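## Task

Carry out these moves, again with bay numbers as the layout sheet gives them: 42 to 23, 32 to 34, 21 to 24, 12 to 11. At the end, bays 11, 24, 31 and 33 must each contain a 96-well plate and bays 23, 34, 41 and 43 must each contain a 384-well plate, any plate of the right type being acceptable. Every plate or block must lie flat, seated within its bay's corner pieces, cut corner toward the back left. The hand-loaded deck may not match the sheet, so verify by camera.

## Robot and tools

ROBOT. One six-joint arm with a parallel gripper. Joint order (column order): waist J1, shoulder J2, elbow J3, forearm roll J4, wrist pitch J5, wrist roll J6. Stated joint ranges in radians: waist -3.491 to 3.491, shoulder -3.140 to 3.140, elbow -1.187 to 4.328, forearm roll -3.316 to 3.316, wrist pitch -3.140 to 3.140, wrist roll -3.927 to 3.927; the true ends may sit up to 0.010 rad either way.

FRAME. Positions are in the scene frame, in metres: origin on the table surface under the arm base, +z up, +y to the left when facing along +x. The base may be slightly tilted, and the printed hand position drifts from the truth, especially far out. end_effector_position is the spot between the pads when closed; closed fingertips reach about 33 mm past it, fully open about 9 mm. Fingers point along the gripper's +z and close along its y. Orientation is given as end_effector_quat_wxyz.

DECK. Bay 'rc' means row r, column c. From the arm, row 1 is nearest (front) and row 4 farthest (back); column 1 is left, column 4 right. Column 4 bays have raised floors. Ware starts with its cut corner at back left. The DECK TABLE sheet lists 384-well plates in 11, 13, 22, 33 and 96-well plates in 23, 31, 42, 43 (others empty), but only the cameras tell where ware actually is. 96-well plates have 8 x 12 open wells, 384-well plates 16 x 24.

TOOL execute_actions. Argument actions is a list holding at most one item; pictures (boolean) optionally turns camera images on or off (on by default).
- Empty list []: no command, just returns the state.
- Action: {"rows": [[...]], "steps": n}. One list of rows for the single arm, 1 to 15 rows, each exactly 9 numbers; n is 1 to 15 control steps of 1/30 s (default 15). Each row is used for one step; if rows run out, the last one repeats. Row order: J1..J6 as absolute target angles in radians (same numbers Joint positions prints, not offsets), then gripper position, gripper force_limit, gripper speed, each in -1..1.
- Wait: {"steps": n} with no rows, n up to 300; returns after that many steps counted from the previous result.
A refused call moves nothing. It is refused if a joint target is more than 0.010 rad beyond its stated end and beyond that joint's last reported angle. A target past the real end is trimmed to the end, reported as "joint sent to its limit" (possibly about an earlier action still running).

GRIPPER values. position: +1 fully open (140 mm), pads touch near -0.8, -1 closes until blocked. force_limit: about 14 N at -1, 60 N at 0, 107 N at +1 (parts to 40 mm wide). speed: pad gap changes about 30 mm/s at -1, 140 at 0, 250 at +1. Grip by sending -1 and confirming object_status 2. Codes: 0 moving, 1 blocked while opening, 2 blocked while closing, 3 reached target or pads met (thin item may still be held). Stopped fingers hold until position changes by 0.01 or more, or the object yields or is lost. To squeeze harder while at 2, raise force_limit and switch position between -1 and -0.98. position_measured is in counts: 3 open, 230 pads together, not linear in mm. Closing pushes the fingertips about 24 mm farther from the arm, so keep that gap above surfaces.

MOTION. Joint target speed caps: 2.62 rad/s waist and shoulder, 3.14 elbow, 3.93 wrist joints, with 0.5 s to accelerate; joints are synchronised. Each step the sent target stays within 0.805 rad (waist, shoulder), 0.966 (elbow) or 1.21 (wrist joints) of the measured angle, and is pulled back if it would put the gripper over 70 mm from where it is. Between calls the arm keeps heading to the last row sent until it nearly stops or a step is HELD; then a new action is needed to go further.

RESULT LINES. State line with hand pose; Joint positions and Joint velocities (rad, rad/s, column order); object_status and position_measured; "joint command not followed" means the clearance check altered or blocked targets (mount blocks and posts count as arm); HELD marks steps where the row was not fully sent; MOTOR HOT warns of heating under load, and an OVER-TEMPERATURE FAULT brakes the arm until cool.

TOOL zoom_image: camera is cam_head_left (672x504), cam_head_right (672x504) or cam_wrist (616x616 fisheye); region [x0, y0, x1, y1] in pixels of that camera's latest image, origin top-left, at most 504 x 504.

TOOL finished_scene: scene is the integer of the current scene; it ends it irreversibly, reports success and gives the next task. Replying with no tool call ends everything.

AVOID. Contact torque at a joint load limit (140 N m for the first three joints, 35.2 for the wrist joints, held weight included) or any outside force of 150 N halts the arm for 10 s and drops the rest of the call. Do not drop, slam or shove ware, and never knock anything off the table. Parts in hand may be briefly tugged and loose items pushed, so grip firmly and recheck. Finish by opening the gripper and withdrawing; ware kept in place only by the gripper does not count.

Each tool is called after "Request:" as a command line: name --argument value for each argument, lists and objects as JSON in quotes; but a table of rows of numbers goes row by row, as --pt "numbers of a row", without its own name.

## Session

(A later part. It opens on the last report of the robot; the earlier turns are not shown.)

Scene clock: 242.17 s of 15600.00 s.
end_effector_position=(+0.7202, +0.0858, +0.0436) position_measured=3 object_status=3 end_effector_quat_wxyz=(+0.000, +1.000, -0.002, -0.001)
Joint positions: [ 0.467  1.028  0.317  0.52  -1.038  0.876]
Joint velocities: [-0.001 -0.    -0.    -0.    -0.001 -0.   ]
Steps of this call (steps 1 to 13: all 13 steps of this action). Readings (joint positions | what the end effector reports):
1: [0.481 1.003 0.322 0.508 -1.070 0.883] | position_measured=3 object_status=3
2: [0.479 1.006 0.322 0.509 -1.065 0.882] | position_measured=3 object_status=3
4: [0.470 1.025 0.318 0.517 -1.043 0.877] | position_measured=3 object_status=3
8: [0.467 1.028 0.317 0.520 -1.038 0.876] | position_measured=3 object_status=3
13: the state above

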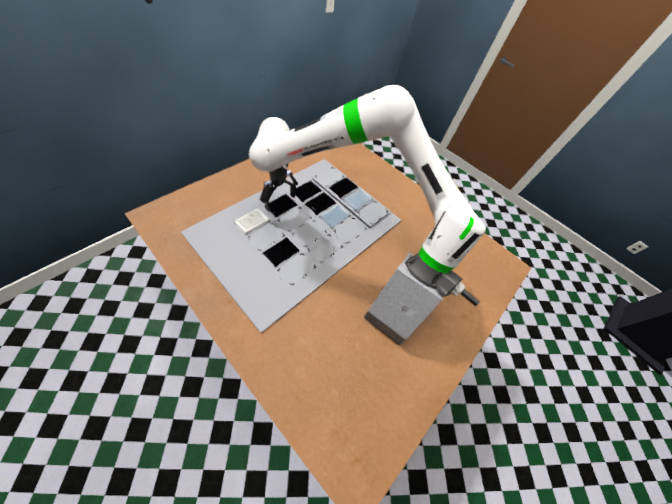

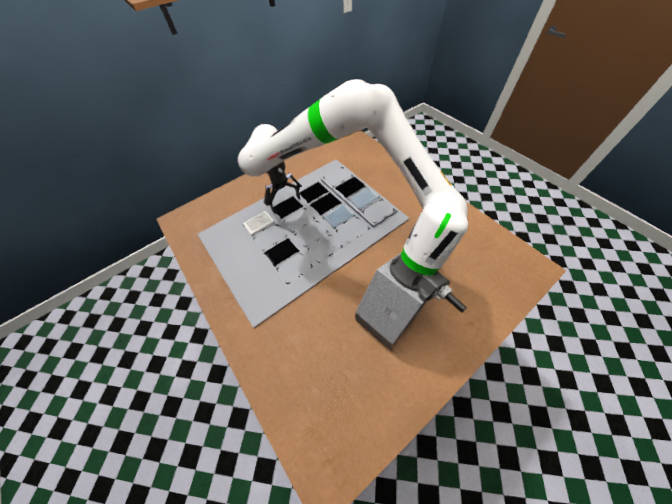

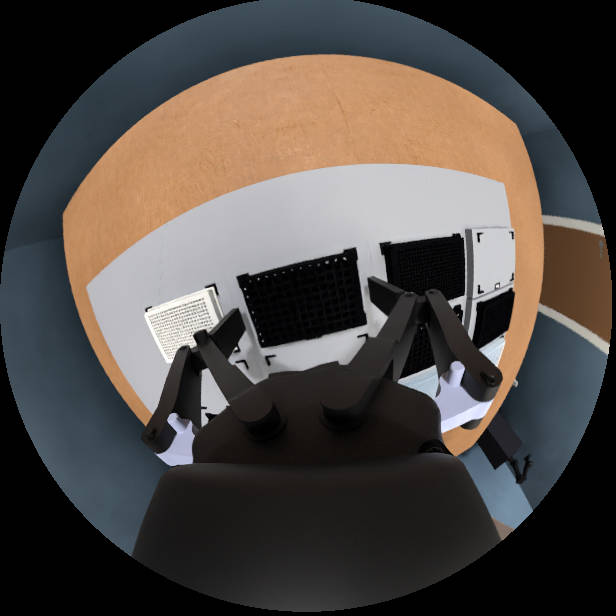

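Request:
execute_actions --actions '[{"rows":[[0.4652,1.0317,0.3066,0.5245,-1.025,0.8711,1,0,-0.3]],"steps":9}]' --pictures false

Request:
execute_actions --actions '[{"rows":[[0.4652,1.0317,0.3066,0.5245,-1.025,0.8711,-1,0,-0.5]],"steps":15}]'

Request:
zoom_image --camera "cam_wrist" --region '[152, 146, 472, 396]'

Scene clock: 255.23 s of 15600.00 s.
end_effector_position=(+0.7180, +0.0867, +0.0378) position_measured=3 object_status=3 end_effector_quat_wxyz=(+0.000, +1.000, -0.001, -0.001)
Joint positions: [ 0.465  1.032  0.307  0.525 -1.025  0.871]
Joint velocities: [-0.001 -0.001 -0.     0.     0.001  0.001]
Steps of this call (steps 1 to 15: the robot went on to your last target; steps 16 to 90: nothing new was sent; then 9.77 s passed at rest; steps 91 to 99: all 9 steps of this action). Readings (joint positions | what the end effector reports):
91: [0.467 1.029 0.317 0.520 -1.037 0.876] | position_measured=3 object_status=3
92: [0.467 1.029 0.313 0.522 -1.032 0.874] | position_measured=3 object_status=3
94: [0.466 1.032 0.306 0.524 -1.025 0.871] | position_measured=3 object_status=3
98: [0.465 1.032 0.307 0.525 -1.025 0.871] | position_measured=3 object_status=3
99: the state above

Scene clock: 255.73 s of 15600.00 s.
end_effector_position=(+0.7182, +0.0864, +0.0379) position_measured=39 object_status=2 end_effector_quat_wxyz=(+0.000, +1.000, -0.001, -0.001)
Joint positions: [ 0.465  1.032  0.307  0.525 -1.025  0.871]
Joint velocities: [ 0.001  0.001  0.     0.     0.    -0.   ]
Steps of this call (steps 1 to 15: all 15 steps of this action). Readings (joint positions | what the end effector reports):
1: [0.465 1.032 0.307 0.525 -1.025 0.871] | position_measured=3 object_status=0
2: [0.465 1.032 0.307 0.525 -1.025 0.871] | position_measured=5 object_status=0
4: [0.465 1.032 0.307 0.525 -1.025 0.871] | position_measured=15 object_status=0
8: [0.465 1.031 0.307 0.525 -1.025 0.871] | position_measured=33 object_status=0
15: the state above

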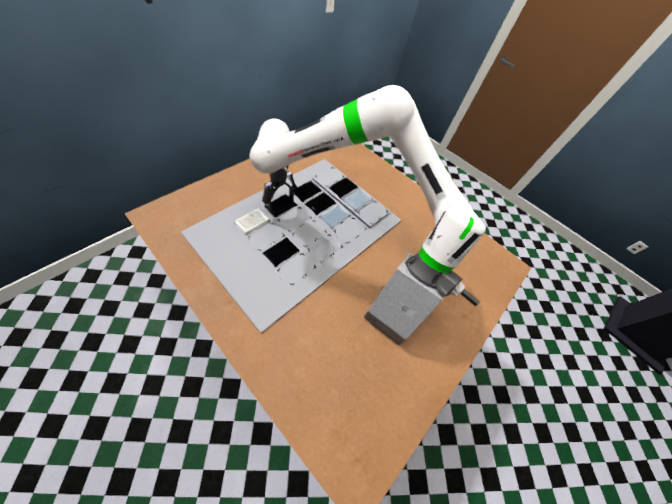

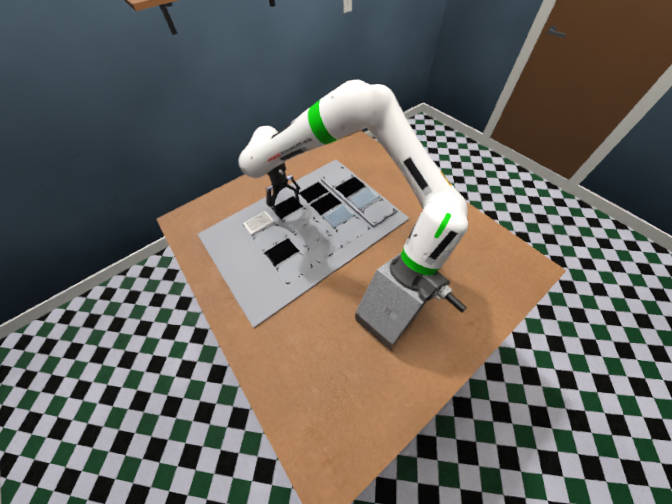

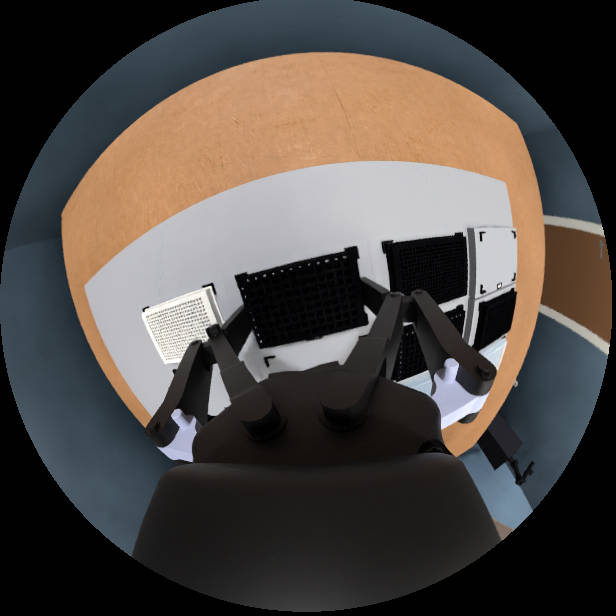

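Region (152, 146, 472, 396) of cam_wrist's 616x616 image, scaled by 1.575, with more detail than that image has; it fills the top 394 rows of this view, and the rest is white.

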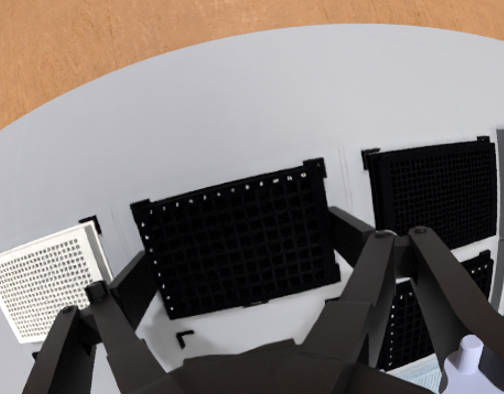

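Request:
execute_actions --actions '[{"rows":[[0.4697,1.0232,0.3084,0.5205,-1.0357,0.8735,-1,0,-0.5],[0.4697,1.0232,0.3084,0.5205,-1.0357,0.8735,-1,0,-0.5],[0.4697,1.0232,0.3084,0.5205,-1.0357,0.8735,-1,0,-0.5],[0.4697,1.0232,0.3084,0.5205,-1.0357,0.8735,-1,0,-0.5],[0.4867,0.9909,0.315,0.5048,-1.0764,0.8826,-1,0,-0.5]],"steps":14}]' --pictures false

Request:
execute_actions --actions '[{"rows":[[0.7507,1.0207,0.1554,0.4708,-1.0,0.585,-1,0,-0.5]],"steps":15}]' --pictures false

Request:
execute_actions --actions '[{"steps":10}]' --pictures false

Request:
execute_actions --actions '[{"rows":[[0.7326,1.0572,0.1469,0.4924,-0.9538,0.5715,-1,0,-0.5]],"steps":13}]'

Request:
zoom_image --camera "cam_wrist" --region '[152, 146, 472, 396]'

Scene clock: 266.83 s of 15600.00 s.
end_effector_position=(+0.7178, +0.0863, +0.0718) position_measured=39 object_status=2 end_effector_quat_wxyz=(+0.000, +1.000, -0.001, -0.001)
Joint positions: [ 0.487  0.991  0.315  0.505 -1.076  0.883]
Joint velocities: [ 0.001  0.001  0.     0.    -0.001 -0.   ]
Steps of this call (steps 1 to 15: the robot went on to your last target; steps 16 to 90: nothing new was sent; then 7.63 s passed at rest; steps 91 to 104: all 14 steps of this action). Readings (joint positions | what the end effector reports):
91: [0.465 1.032 0.307 0.524 -1.025 0.871] | position_measured=39 object_status=2
92: [0.467 1.029 0.307 0.523 -1.028 0.872] | position_measured=39 object_status=2
94: [0.470 1.023 0.308 0.520 -1.035 0.873] | position_measured=39 object_status=2
98: [0.482 0.999 0.313 0.509 -1.065 0.880] | position_measured=39 object_status=2
104: the state above

Scene clock: 267.33 s of 15600.00 s.
end_effector_position=(+0.6136, +0.2495, +0.0721) position_measured=39 object_status=2 end_effector_quat_wxyz=(+0.000, +1.000, -0.001, -0.002)
Joint positions: [ 0.745  1.02   0.159  0.472 -1.002  0.593]
Joint velocities: [ 0.247  0.025 -0.146 -0.03   0.07  -0.274]
Steps of this call (steps 1 to 15: all 15 steps of this action). Readings (joint positions | what the end effector reports):
1: [0.487 0.991 0.315 0.505 -1.076 0.883] | position_measured=39 object_status=2
2: [0.490 0.991 0.313 0.505 -1.076 0.879] | position_measured=39 object_status=2
4: [0.513 0.994 0.299 0.501 -1.069 0.852] | position_measured=39 object_status=2
8: [0.603 1.004 0.245 0.490 -1.043 0.752] | position_measured=39 object_status=2
15: the state above

Scene clock: 267.67 s of 15600.00 s.
end_effector_position=(+0.6107, +0.2527, +0.0720) position_measured=39 object_status=2 end_effector_quat_wxyz=(+0.001, +1.000, -0.002, -0.002)
Joint positions: [ 0.751  1.021  0.155  0.471 -1.     0.585]
Joint velocities: [ 0.002  0.    -0.    -0.     0.    -0.001]
Steps of this call (steps 1 to 10: the robot went on to your last target). Readings (joint positions | what the end effector reports):
1: [0.750 1.021 0.156 0.471 -1.000 0.587] | position_measured=39 object_status=2
2: [0.751 1.021 0.156 0.471 -1.000 0.585] | position_measured=39 object_status=2
4: [0.751 1.021 0.156 0.471 -1.000 0.585] | position_measured=39 object_status=2
8: [0.751 1.021 0.155 0.471 -1.000 0.585] | position_measured=39 object_status=2
10: the state above

Scene clock: 268.10 s of 15600.00 s.
end_effector_position=(+0.6110, +0.2531, +0.0435) position_measured=39 object_status=2 end_effector_quat_wxyz=(+0.000, +1.000, -0.002, -0.001)
Joint positions: [ 0.732  1.057  0.147  0.492 -0.954  0.572]
Joint velocities: [-0.     0.001  0.001  0.     0.    -0.001]
Steps of this call (steps 1 to 13: all 13 steps of this action). Readings (joint positions | what the end effector reports):
1: [0.751 1.021 0.155 0.471 -1.000 0.585] | position_measured=39 object_status=2
2: [0.749 1.024 0.155 0.472 -0.995 0.584] | position_measured=39 object_status=2
4: [0.739 1.046 0.150 0.485 -0.969 0.576] | position_measured=39 object_status=2
8: [0.732 1.057 0.147 0.492 -0.954 0.572] | position_measured=39 object_status=2
13: the state above

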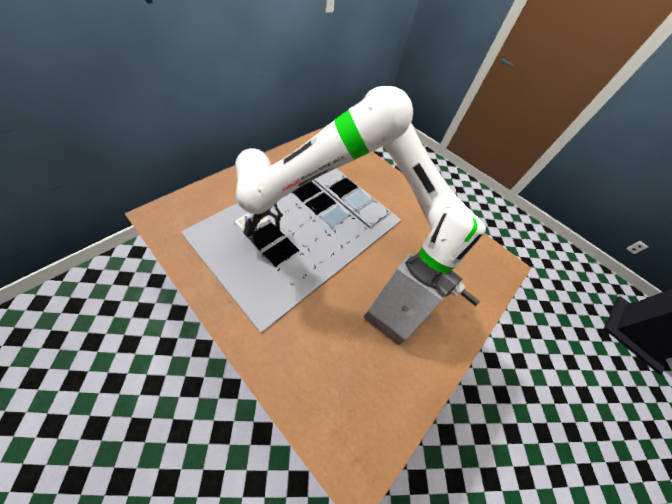

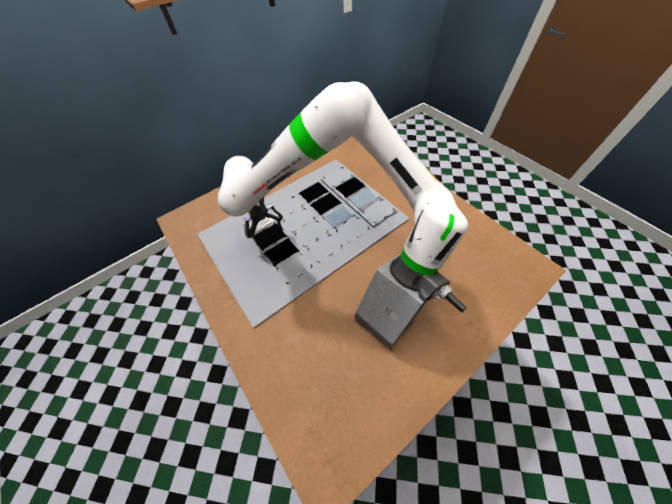

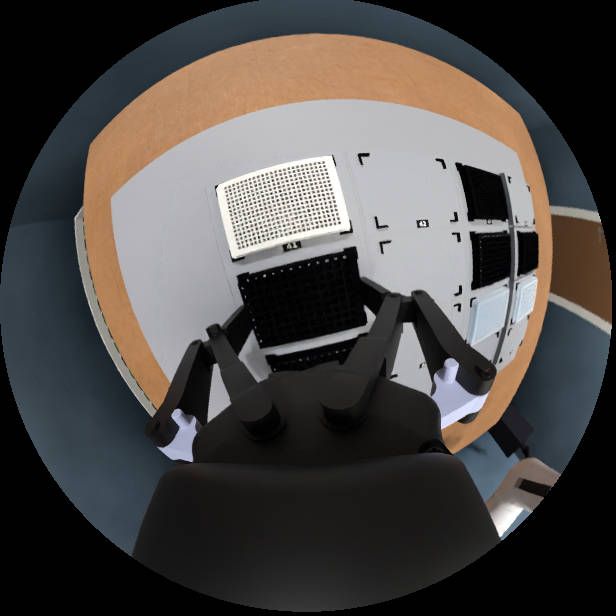

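Region (152, 146, 472, 396) of cam_wrist's 616x616 image, scaled by 1.575, with more detail than that image has; it fills the top 394 rows of this view, and the rest is white.

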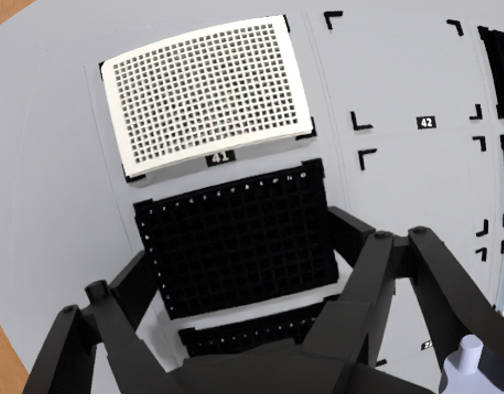

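Request:
execute_actions --actions '[{"rows":[[0.733,1.0562,0.1449,0.4926,-0.9529,0.5706,-1,0,-0.5],[0.733,1.0562,0.1449,0.4926,-0.9529,0.5706,-1,0,-0.5],[0.733,1.0562,0.1449,0.4926,-0.9529,0.5706,-1,0,-0.5],[0.7317,1.0588,0.1443,0.4941,-0.9496,0.5696,-1,0,-0.5],[0.7317,1.0588,0.1443,0.4941,-0.9496,0.5696,-1,0,-0.5],[0.7317,1.0588,0.1443,0.4941,-0.9496,0.5696,-1,0,-0.5],[0.7305,1.0613,0.1437,0.4957,-0.9464,0.5687,-1,0,-0.5],[0.7305,1.0613,0.1437,0.4957,-0.9464,0.5687,-1,0,-0.5],[0.7305,1.0613,0.1437,0.4957,-0.9464,0.5687,-1,0,-0.5],[0.7292,1.0639,0.1431,0.4972,-0.9431,0.5677,-1,0,-0.5]],"steps":15}]'

Request:
zoom_image --camera "cam_wrist" --region '[152, 146, 472, 396]'

Scene clock: 277.77 s of 15600.00 s.
end_effector_position=(+0.6105, +0.2532, +0.0378) position_measured=39 object_status=2 end_effector_quat_wxyz=(+0.000, +1.000, -0.002, -0.001)
Joint positions: [ 0.729  1.064  0.143  0.497 -0.943  0.568]
Joint velocities: [-0.001  0.002 -0.     0.     0.006  0.   ]
Steps of this call (steps 1 to 15: the robot went on to your last target; steps 16 to 90: nothing new was sent; then 6.17 s passed at rest; steps 91 to 105: all 15 steps of this action). Readings (joint positions | what the end effector reports):
91: [0.733 1.057 0.147 0.492 -0.954 0.571] | position_measured=39 object_status=2
92: [0.733 1.057 0.146 0.492 -0.953 0.571] | position_measured=39 object_status=2
94: [0.733 1.056 0.145 0.492 -0.953 0.571] | position_measured=39 object_status=2
98: [0.731 1.060 0.144 0.495 -0.947 0.569] | position_measured=39 object_status=2
105: the state above

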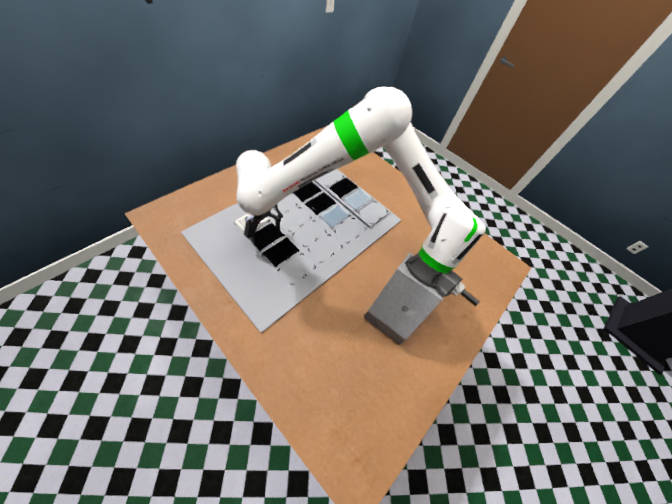

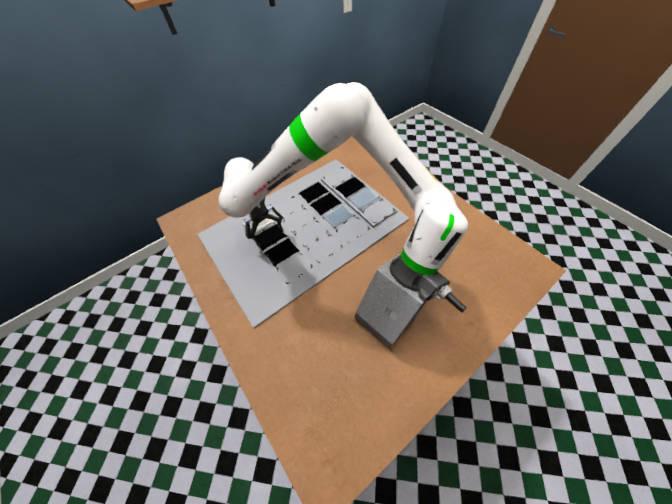

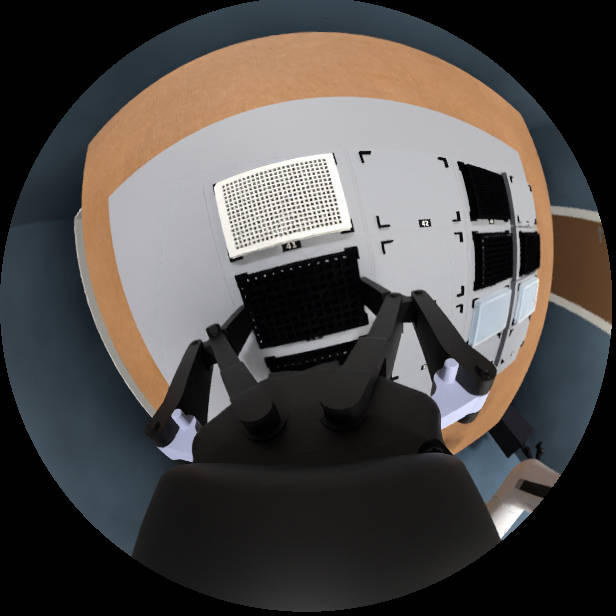

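Region (152, 146, 472, 396) of cam_wrist's 616x616 image, scaled by 1.575, with more detail than that image has; it fills the top 394 rows of this view, and the rest is white.

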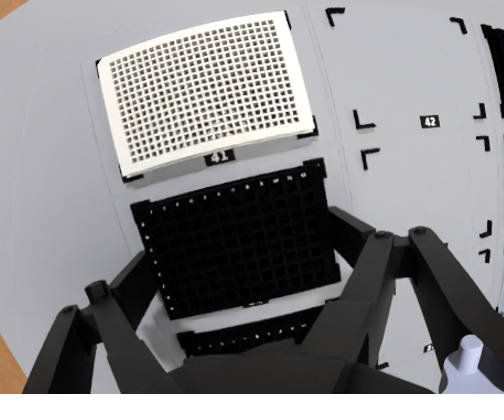

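Request:
execute_actions --actions '[{"rows":[[0.7292,1.0639,0.1431,0.4972,-0.9431,0.5677,1,0,-0.3]],"steps":10}]' --pictures false

Request:
execute_actions --actions '[{"rows":[[0.7462,1.0294,0.1533,0.4762,-0.9884,0.5815,1,0,-0.3]],"steps":11}]'

Scene clock: 282.97 s of 15600.00 s.
end_effector_position=(+0.6103, +0.2532, +0.0375) position_measured=3 object_status=0 end_effector_quat_wxyz=(-0.000, +1.000, -0.002, -0.002)
Joint positions: [ 0.729  1.064  0.143  0.497 -0.943  0.568]
Joint velocities: [ 0.001 -0.001  0.001  0.005 -0.001  0.   ]
Steps of this call (steps 1 to 15: the robot went on to your last target; steps 16 to 90: nothing new was sent; then 1.87 s passed at rest; steps 91 to 100: all 10 steps of this action). Readings (joint positions | what the end effector reports):
91: [0.729 1.064 0.143 0.497 -0.943 0.568] | position_measured=39 object_status=0
92: [0.729 1.064 0.143 0.497 -0.943 0.568] | position_measured=39 object_status=0
94: [0.729 1.064 0.143 0.497 -0.942 0.568] | position_measured=25 object_status=0
98: [0.729 1.064 0.143 0.497 -0.943 0.568] | position_measured=4 object_status=0
100: the state above

Scene clock: 283.33 s of 15600.00 s.
end_effector_position=(+0.6110, +0.2529, +0.0652) position_measured=3 object_status=3 end_effector_quat_wxyz=(+0.000, +1.000, -0.002, -0.001)
Joint positions: [ 0.746  1.029  0.153  0.476 -0.988  0.581]
Joint velocities: [-0.001 -0.    -0.001 -0.    -0.003  0.   ]
Steps of this call (steps 1 to 11: all 11 steps of this action). Readings (joint positions | what the end effector reports):
1: [0.729 1.064 0.143 0.497 -0.943 0.568] | position_measured=3 object_status=0
2: [0.731 1.061 0.144 0.496 -0.948 0.569] | position_measured=3 object_status=0
4: [0.741 1.039 0.150 0.483 -0.975 0.577] | position_measured=3 object_status=3
8: [0.746 1.029 0.153 0.476 -0.988 0.581] | position_measured=3 object_status=3
11: the state above

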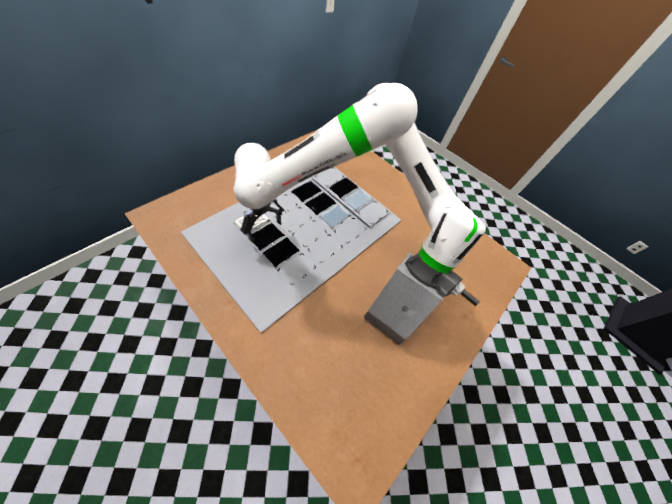

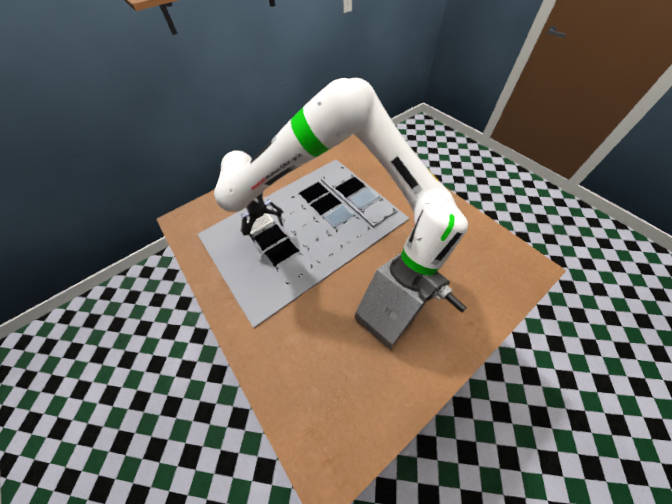

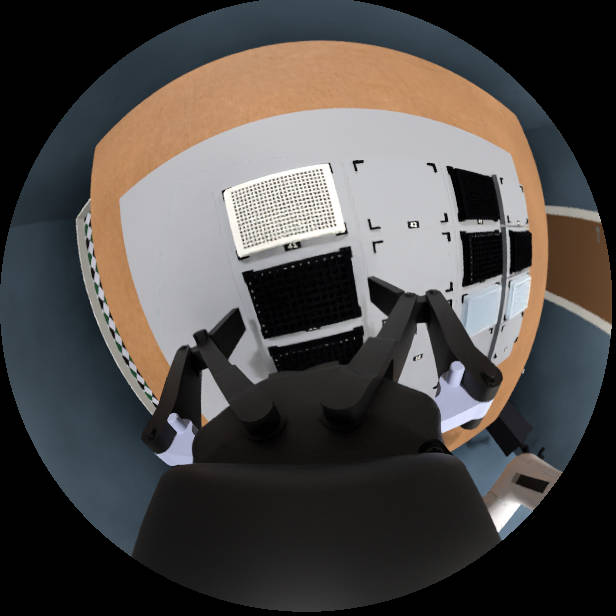

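Request:
execute_actions --actions '[{"rows":[[0.8568,0.8871,-0.1837,0.4955,-0.8449,0.3977,1,0,-0.3]],"steps":15}]' --pictures false

Request:
execute_actions --actions '[{"steps":6}]' --pictures false

Request:
execute_actions --actions '[{"rows":[[0.8399,0.9204,-0.1926,0.5238,-0.8044,0.3784,1,0,-0.3]],"steps":13}]'

Request:
zoom_image --camera "cam_wrist" --region '[152, 146, 472, 396]'

Scene clock: 308.23 s of 15600.00 s.
end_effector_position=(+0.5032, +0.2545, +0.0650) position_measured=3 object_status=3 end_effector_quat_wxyz=(+0.000, +1.000, -0.002, -0.002)
Joint positions: [ 0.857  0.887 -0.183  0.495 -0.845  0.398]
Joint velocities: [ 0.01  -0.016 -0.03   0.005  0.018 -0.02 ]
Steps of this call (steps 1 to 15: the robot went on to your last target; steps 16 to 90: nothing new was sent; then 21.40 s passed at rest; steps 91 to 105: all 15 steps of this action). Readings (joint positions | what the end effector reports):
91: [0.746 1.029 0.153 0.476 -0.988 0.582] | position_measured=3 object_status=3
92: [0.747 1.028 0.149 0.476 -0.987 0.580] | position_measured=3 object_status=3
94: [0.756 1.016 0.121 0.478 -0.975 0.564] | position_measured=3 object_status=3
98: [0.802 0.957 -0.017 0.486 -0.916 0.489] | position_measured=3 object_status=3
105: the state above

Scene clock: 308.43 s of 15600.00 s.
end_effector_position=(+0.5031, +0.2545, +0.0650) position_measured=3 object_status=3 end_effector_quat_wxyz=(+0.000, +1.000, -0.002, -0.002)
Joint positions: [ 0.857  0.887 -0.184  0.496 -0.845  0.398]
Joint velocities: [ 0.002  0.001 -0.001 -0.     0.     0.   ]
Steps of this call (steps 1 to 6: the robot went on to your last target). Readings (joint positions | what the end effector reports):
1: [0.857 0.887 -0.183 0.496 -0.845 0.398] | position_measured=3 object_status=3
2: [0.857 0.887 -0.183 0.496 -0.845 0.398] | position_measured=3 object_status=3
4: [0.857 0.887 -0.184 0.496 -0.845 0.398] | position_measured=3 object_status=3
6: the state above

Scene clock: 308.87 s of 15600.00 s.
end_effector_position=(+0.5032, +0.2546, +0.0428) position_measured=3 object_status=3 end_effector_quat_wxyz=(+0.000, +1.000, -0.002, -0.002)
Joint positions: [ 0.84   0.92  -0.193  0.524 -0.804  0.378]
Joint velocities: [-0.001 -0.     0.     0.    -0.001  0.   ]
Steps of this call (steps 1 to 13: all 13 steps of this action). Readings (joint positions | what the end effector reports):
1: [0.857 0.887 -0.184 0.496 -0.845 0.398] | position_measured=3 object_status=3
2: [0.855 0.890 -0.184 0.499 -0.840 0.396] | position_measured=3 object_status=3
4: [0.845 0.911 -0.190 0.516 -0.816 0.384] | position_measured=3 object_status=3
8: [0.840 0.920 -0.193 0.524 -0.804 0.378] | position_measured=3 object_status=3
13: the state above

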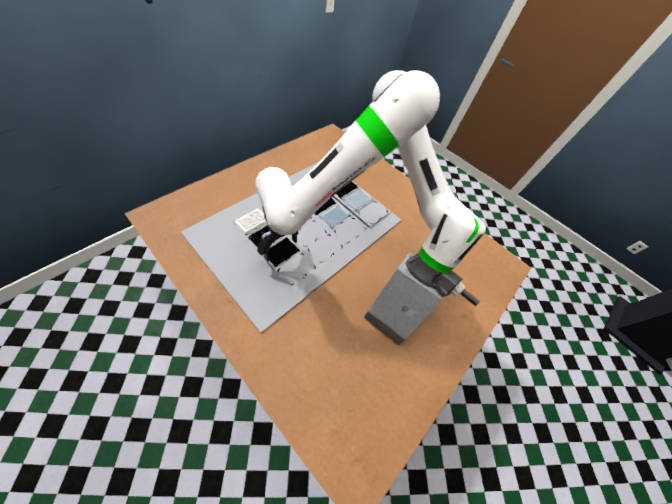

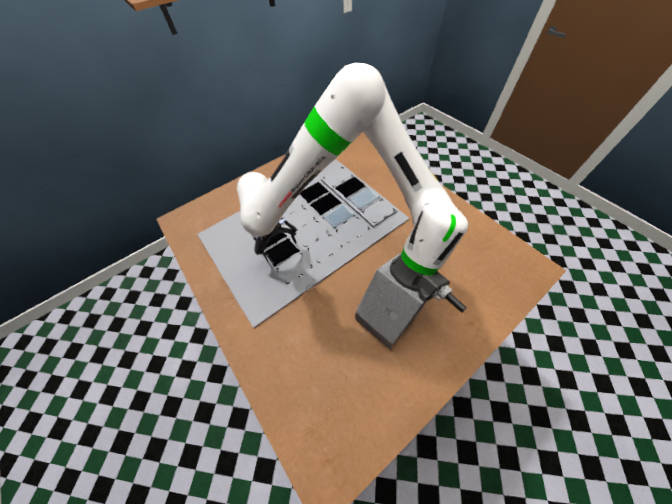

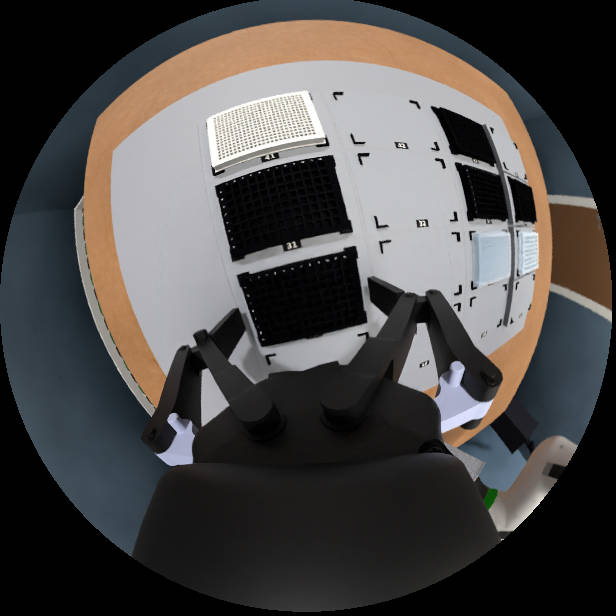

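Region (152, 146, 472, 396) of cam_wrist's 616x616 image, scaled by 1.575, with more detail than that image has; it fills the top 394 rows of this view, and the rest is white.

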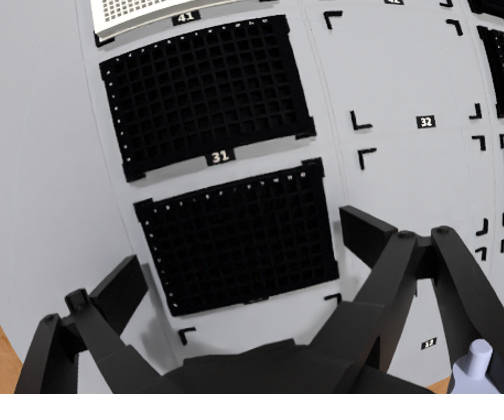

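Request:
execute_actions --actions '[{"rows":[[0.8335,0.9312,-0.1956,0.5332,-0.7909,0.3719,1,0,-0.3]],"steps":9}]' --pictures false

Request:
execute_actions --actions '[{"rows":[[0.8335,0.9312,-0.1956,0.5332,-0.7909,0.3719,-1,0,-0.5]],"steps":15}]'

Request:
zoom_image --camera "cam_wrist" --region '[152, 146, 472, 396]'

Request:
execute_actions --actions '[{"rows":[[0.8392,0.9201,-0.1926,0.5238,-0.8044,0.3784,-1,0,-0.5],[0.8392,0.9201,-0.1926,0.5238,-0.8044,0.3784,-1,0,-0.5],[0.8392,0.9201,-0.1926,0.5238,-0.8044,0.3784,-1,0,-0.5],[0.8392,0.9201,-0.1926,0.5238,-0.8044,0.3784,-1,0,-0.5],[0.8561,0.8868,-0.1837,0.4955,-0.8449,0.3977,-1,0,-0.5]],"steps":14}]' --pictures false

Request:
execute_actions --actions '[{"rows":[[1.0094,0.7867,-0.4485,0.4878,-0.7289,0.2112,-1,0,-0.5]],"steps":15}]' --pictures false

Request:
execute_actions --actions '[{"steps":6}]' --pictures false

Request:
execute_actions --actions '[{"rows":[[0.987,0.8252,-0.4645,0.534,-0.679,0.1786,-1,0,-0.5]],"steps":13}]'

Request:
zoom_image --camera "cam_wrist" --region '[152, 146, 472, 396]'

Scene clock: 321.20 s of 15600.00 s.
end_effector_position=(+0.5031, +0.2542, +0.0353) position_measured=3 object_status=3 end_effector_quat_wxyz=(+0.000, +1.000, -0.003, -0.002)
Joint positions: [ 0.833  0.931 -0.196  0.533 -0.791  0.372]
Joint velocities: [ 0.001 -0.     0.001  0.     0.002 -0.001]
Steps of this call (steps 1 to 15: the robot went on to your last target; steps 16 to 90: nothing new was sent; then 9.03 s passed at rest; steps 91 to 99: all 9 steps of this action). Readings (joint positions | what the end effector reports):
91: [0.840 0.920 -0.193 0.524 -0.804 0.378] | position_measured=3 object_status=3
92: [0.838 0.923 -0.193 0.526 -0.800 0.376] | position_measured=3 object_status=3
94: [0.833 0.931 -0.196 0.532 -0.791 0.372] | position_measured=3 object_status=3
98: [0.833 0.931 -0.196 0.533 -0.791 0.372] | position_measured=3 object_status=3
99: the state above

Scene clock: 321.70 s of 15600.00 s.
end_effector_position=(+0.5032, +0.2541, +0.0355) position_measured=39 object_status=2 end_effector_quat_wxyz=(+0.000, +1.000, -0.003, -0.002)
Joint positions: [ 0.833  0.931 -0.196  0.533 -0.791  0.372]
Joint velocities: [-0.001  0.002 -0.    -0.    -0.001  0.001]
Steps of this call (steps 1 to 15: all 15 steps of this action). Readings (joint positions | what the end effector reports):
1: [0.833 0.931 -0.196 0.533 -0.791 0.372] | position_measured=3 object_status=0
2: [0.833 0.931 -0.196 0.533 -0.791 0.372] | position_measured=5 object_status=0
4: [0.833 0.931 -0.196 0.533 -0.791 0.372] | position_measured=15 object_status=0
8: [0.833 0.931 -0.196 0.533 -0.791 0.372] | position_measured=33 object_status=0
15: the state above

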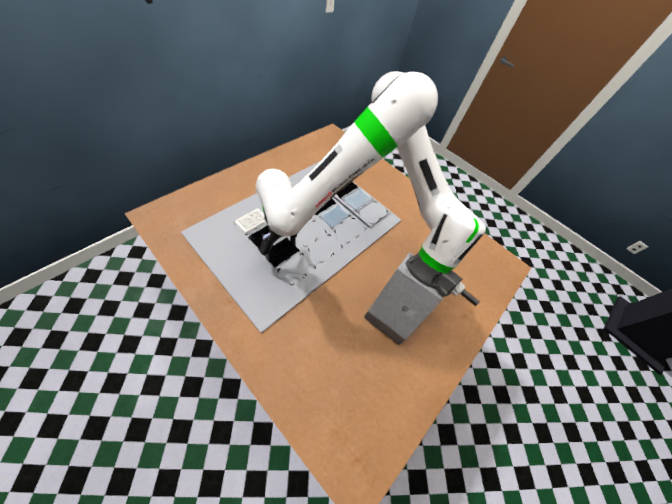

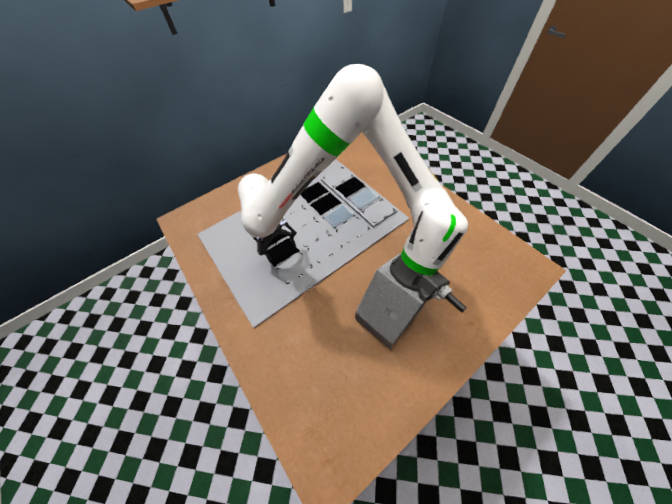

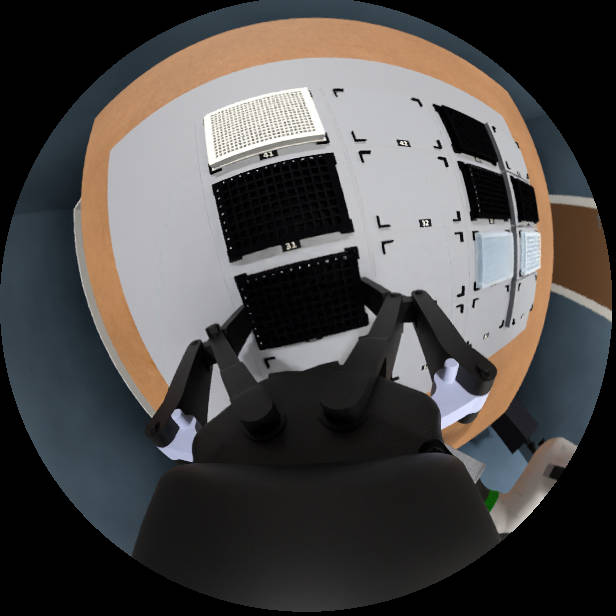

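Region (152, 146, 472, 396) of cam_wrist's 616x616 image, scaled by 1.575, with more detail than that image has; it fills the top 394 rows of this view, and the rest is white.

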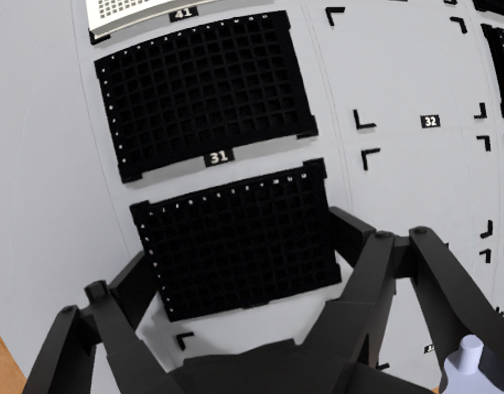

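Scene clock: 322.17 s of 15600.00 s.
end_effector_position=(+0.5033, +0.2543, +0.0651) position_measured=39 object_status=2 end_effector_quat_wxyz=(+0.000, +1.000, -0.003, -0.002)
Joint positions: [ 0.856  0.887 -0.184  0.495 -0.845  0.398]
Joint velocities: [ 0.    -0.    -0.    -0.    -0.001  0.001]
Steps of this call (steps 1 to 14: all 14 steps of this action). Readings (joint positions | what the end effector reports):
1: [0.834 0.931 -0.196 0.533 -0.791 0.372] | position_measured=39 object_status=2
2: [0.835 0.928 -0.195 0.531 -0.795 0.373] | position_measured=39 object_status=2
4: [0.839 0.920 -0.192 0.525 -0.803 0.378] | position_measured=39 object_status=2
8: [0.851 0.896 -0.186 0.504 -0.833 0.392] | position_measured=39 object_status=2
14: the state above

Scene clock: 322.67 s of 15600.00 s.
end_effector_position=(+0.3953, +0.2566, +0.0654) position_measured=39 object_status=2 end_effector_quat_wxyz=(+0.000, +1.000, -0.002, -0.002)
Joint positions: [ 1.009  0.787 -0.448  0.488 -0.729  0.211]
Joint velocities: [ 0.001 -0.001 -0.003  0.     0.003 -0.002]
Steps of this call (steps 1 to 15: all 15 steps of this action). Readings (joint positions | what the end effector reports):
1: [0.856 0.887 -0.184 0.495 -0.845 0.398] | position_measured=39 object_status=2
2: [0.858 0.885 -0.188 0.495 -0.844 0.395] | position_measured=39 object_status=2
4: [0.875 0.875 -0.216 0.495 -0.831 0.375] | position_measured=39 object_status=2
8: [0.950 0.825 -0.346 0.491 -0.774 0.283] | position_measured=39 object_status=2
15: the state above

Scene clock: 322.87 s of 15600.00 s.
end_effector_position=(+0.3952, +0.2565, +0.0653) position_measured=39 object_status=2 end_effector_quat_wxyz=(+0.000, +1.000, -0.002, -0.002)
Joint positions: [ 1.009  0.787 -0.448  0.488 -0.729  0.211]
Joint velocities: [ 0.    -0.    -0.001 -0.     0.    -0.   ]
Steps of this call (steps 1 to 6: the robot went on to your last target). Readings (joint positions | what the end effector reports):
1: [1.009 0.787 -0.448 0.488 -0.729 0.211] | position_measured=39 object_status=2
2: [1.009 0.787 -0.448 0.488 -0.729 0.211] | position_measured=39 object_status=2
4: [1.009 0.787 -0.448 0.488 -0.729 0.211] | position_measured=39 object_status=2
6: the state above

Scene clock: 323.30 s of 15600.00 s.
end_effector_position=(+0.3952, +0.2550, +0.0423) position_measured=39 object_status=2 end_effector_quat_wxyz=(+0.001, +1.000, -0.002, -0.002)
Joint positions: [ 0.987  0.825 -0.465  0.534 -0.679  0.179]
Joint velocities: [-0.001  0.001  0.     0.     0.001  0.   ]
Steps of this call (steps 1 to 13: all 13 steps of this action). Readings (joint positions | what the end effector reports):
1: [1.009 0.787 -0.449 0.488 -0.729 0.211] | position_measured=39 object_status=2
2: [1.008 0.790 -0.450 0.492 -0.724 0.208] | position_measured=39 object_status=2
4: [0.995 0.812 -0.459 0.518 -0.696 0.190] | position_measured=39 object_status=2
8: [0.987 0.825 -0.465 0.534 -0.679 0.179] | position_measured=39 object_status=2
13: the state above

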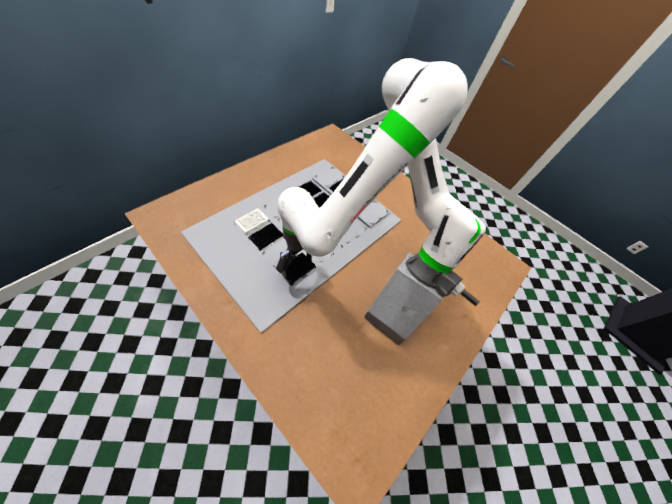

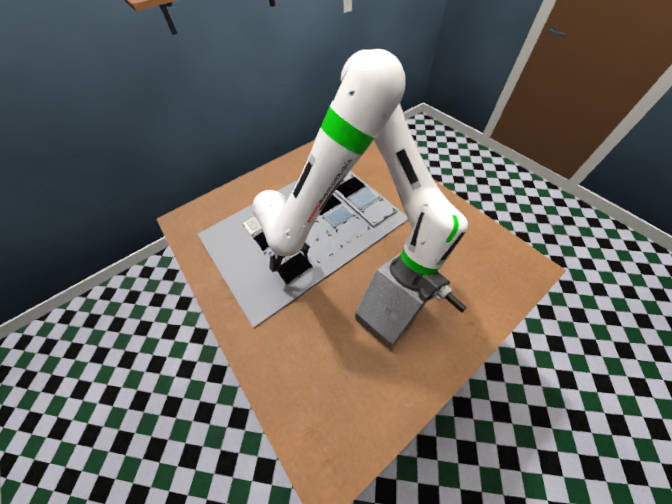

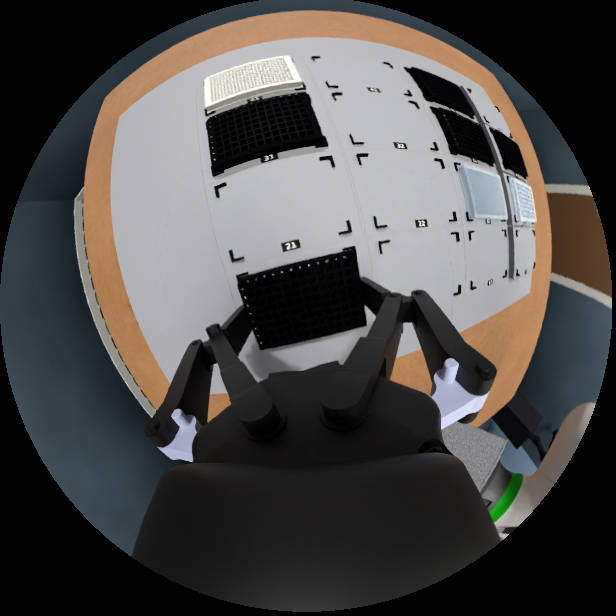

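Region (152, 146, 472, 396) of cam_wrist's 616x616 image, scaled by 1.575, with more detail than that image has; it fills the top 394 rows of this view, and the rest is white.

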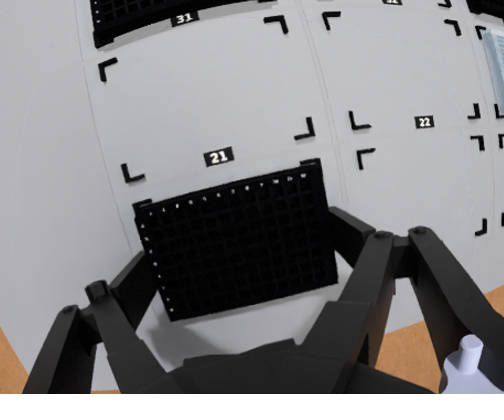

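Request:
execute_actions --actions '[{"rows":[[0.9877,0.828,-0.4603,0.5328,-0.6803,0.1792,-1,0,-0.5]],"steps":10}]'

Request:
zoom_image --camera "cam_wrist" --region '[152, 146, 472, 396]'

Scene clock: 330.97 s of 15600.00 s.
end_effector_position=(+0.3958, +0.2563, +0.0421) position_measured=39 object_status=2 end_effector_quat_wxyz=(+0.001, +1.000, -0.002, -0.002)
Joint positions: [ 0.988  0.828 -0.46   0.533 -0.68   0.179]
Joint velocities: [ 0.     0.    -0.    -0.001  0.001  0.   ]
Steps of this call (steps 1 to 15: the robot went on to your last target; steps 16 to 90: nothing new was sent; then 4.33 s passed at rest; steps 91 to 100: all 10 steps of this action). Readings (joint positions | what the end effector reports):
91: [0.987 0.825 -0.464 0.534 -0.679 0.179] | position_measured=39 object_status=2
92: [0.987 0.827 -0.462 0.534 -0.679 0.179] | position_measured=39 object_status=2
94: [0.987 0.828 -0.460 0.533 -0.680 0.179] | position_measured=39 object_status=2
98: [0.988 0.828 -0.460 0.533 -0.680 0.179] | position_measured=39 object_status=2
100: the state above

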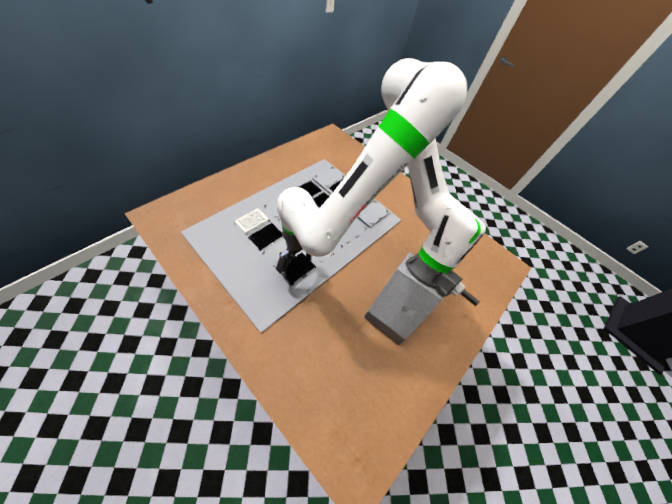

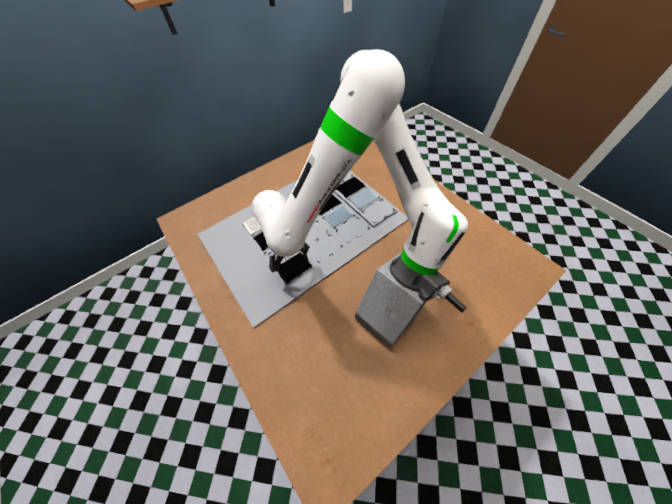

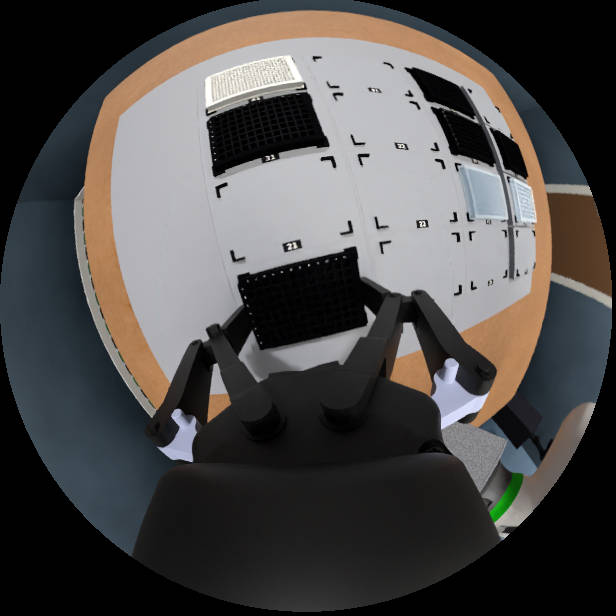

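Region (152, 146, 472, 396) of cam_wrist's 616x616 image, scaled by 1.575, with more detail than that image has; it fills the top 394 rows of this view, and the rest is white.

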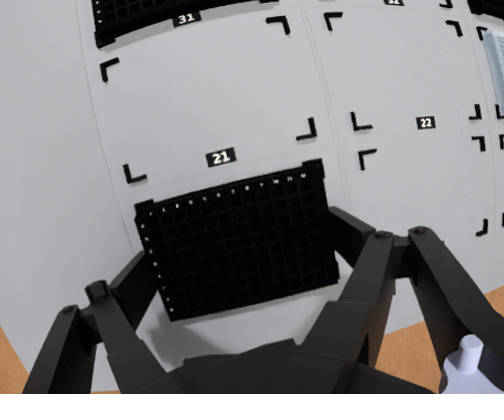

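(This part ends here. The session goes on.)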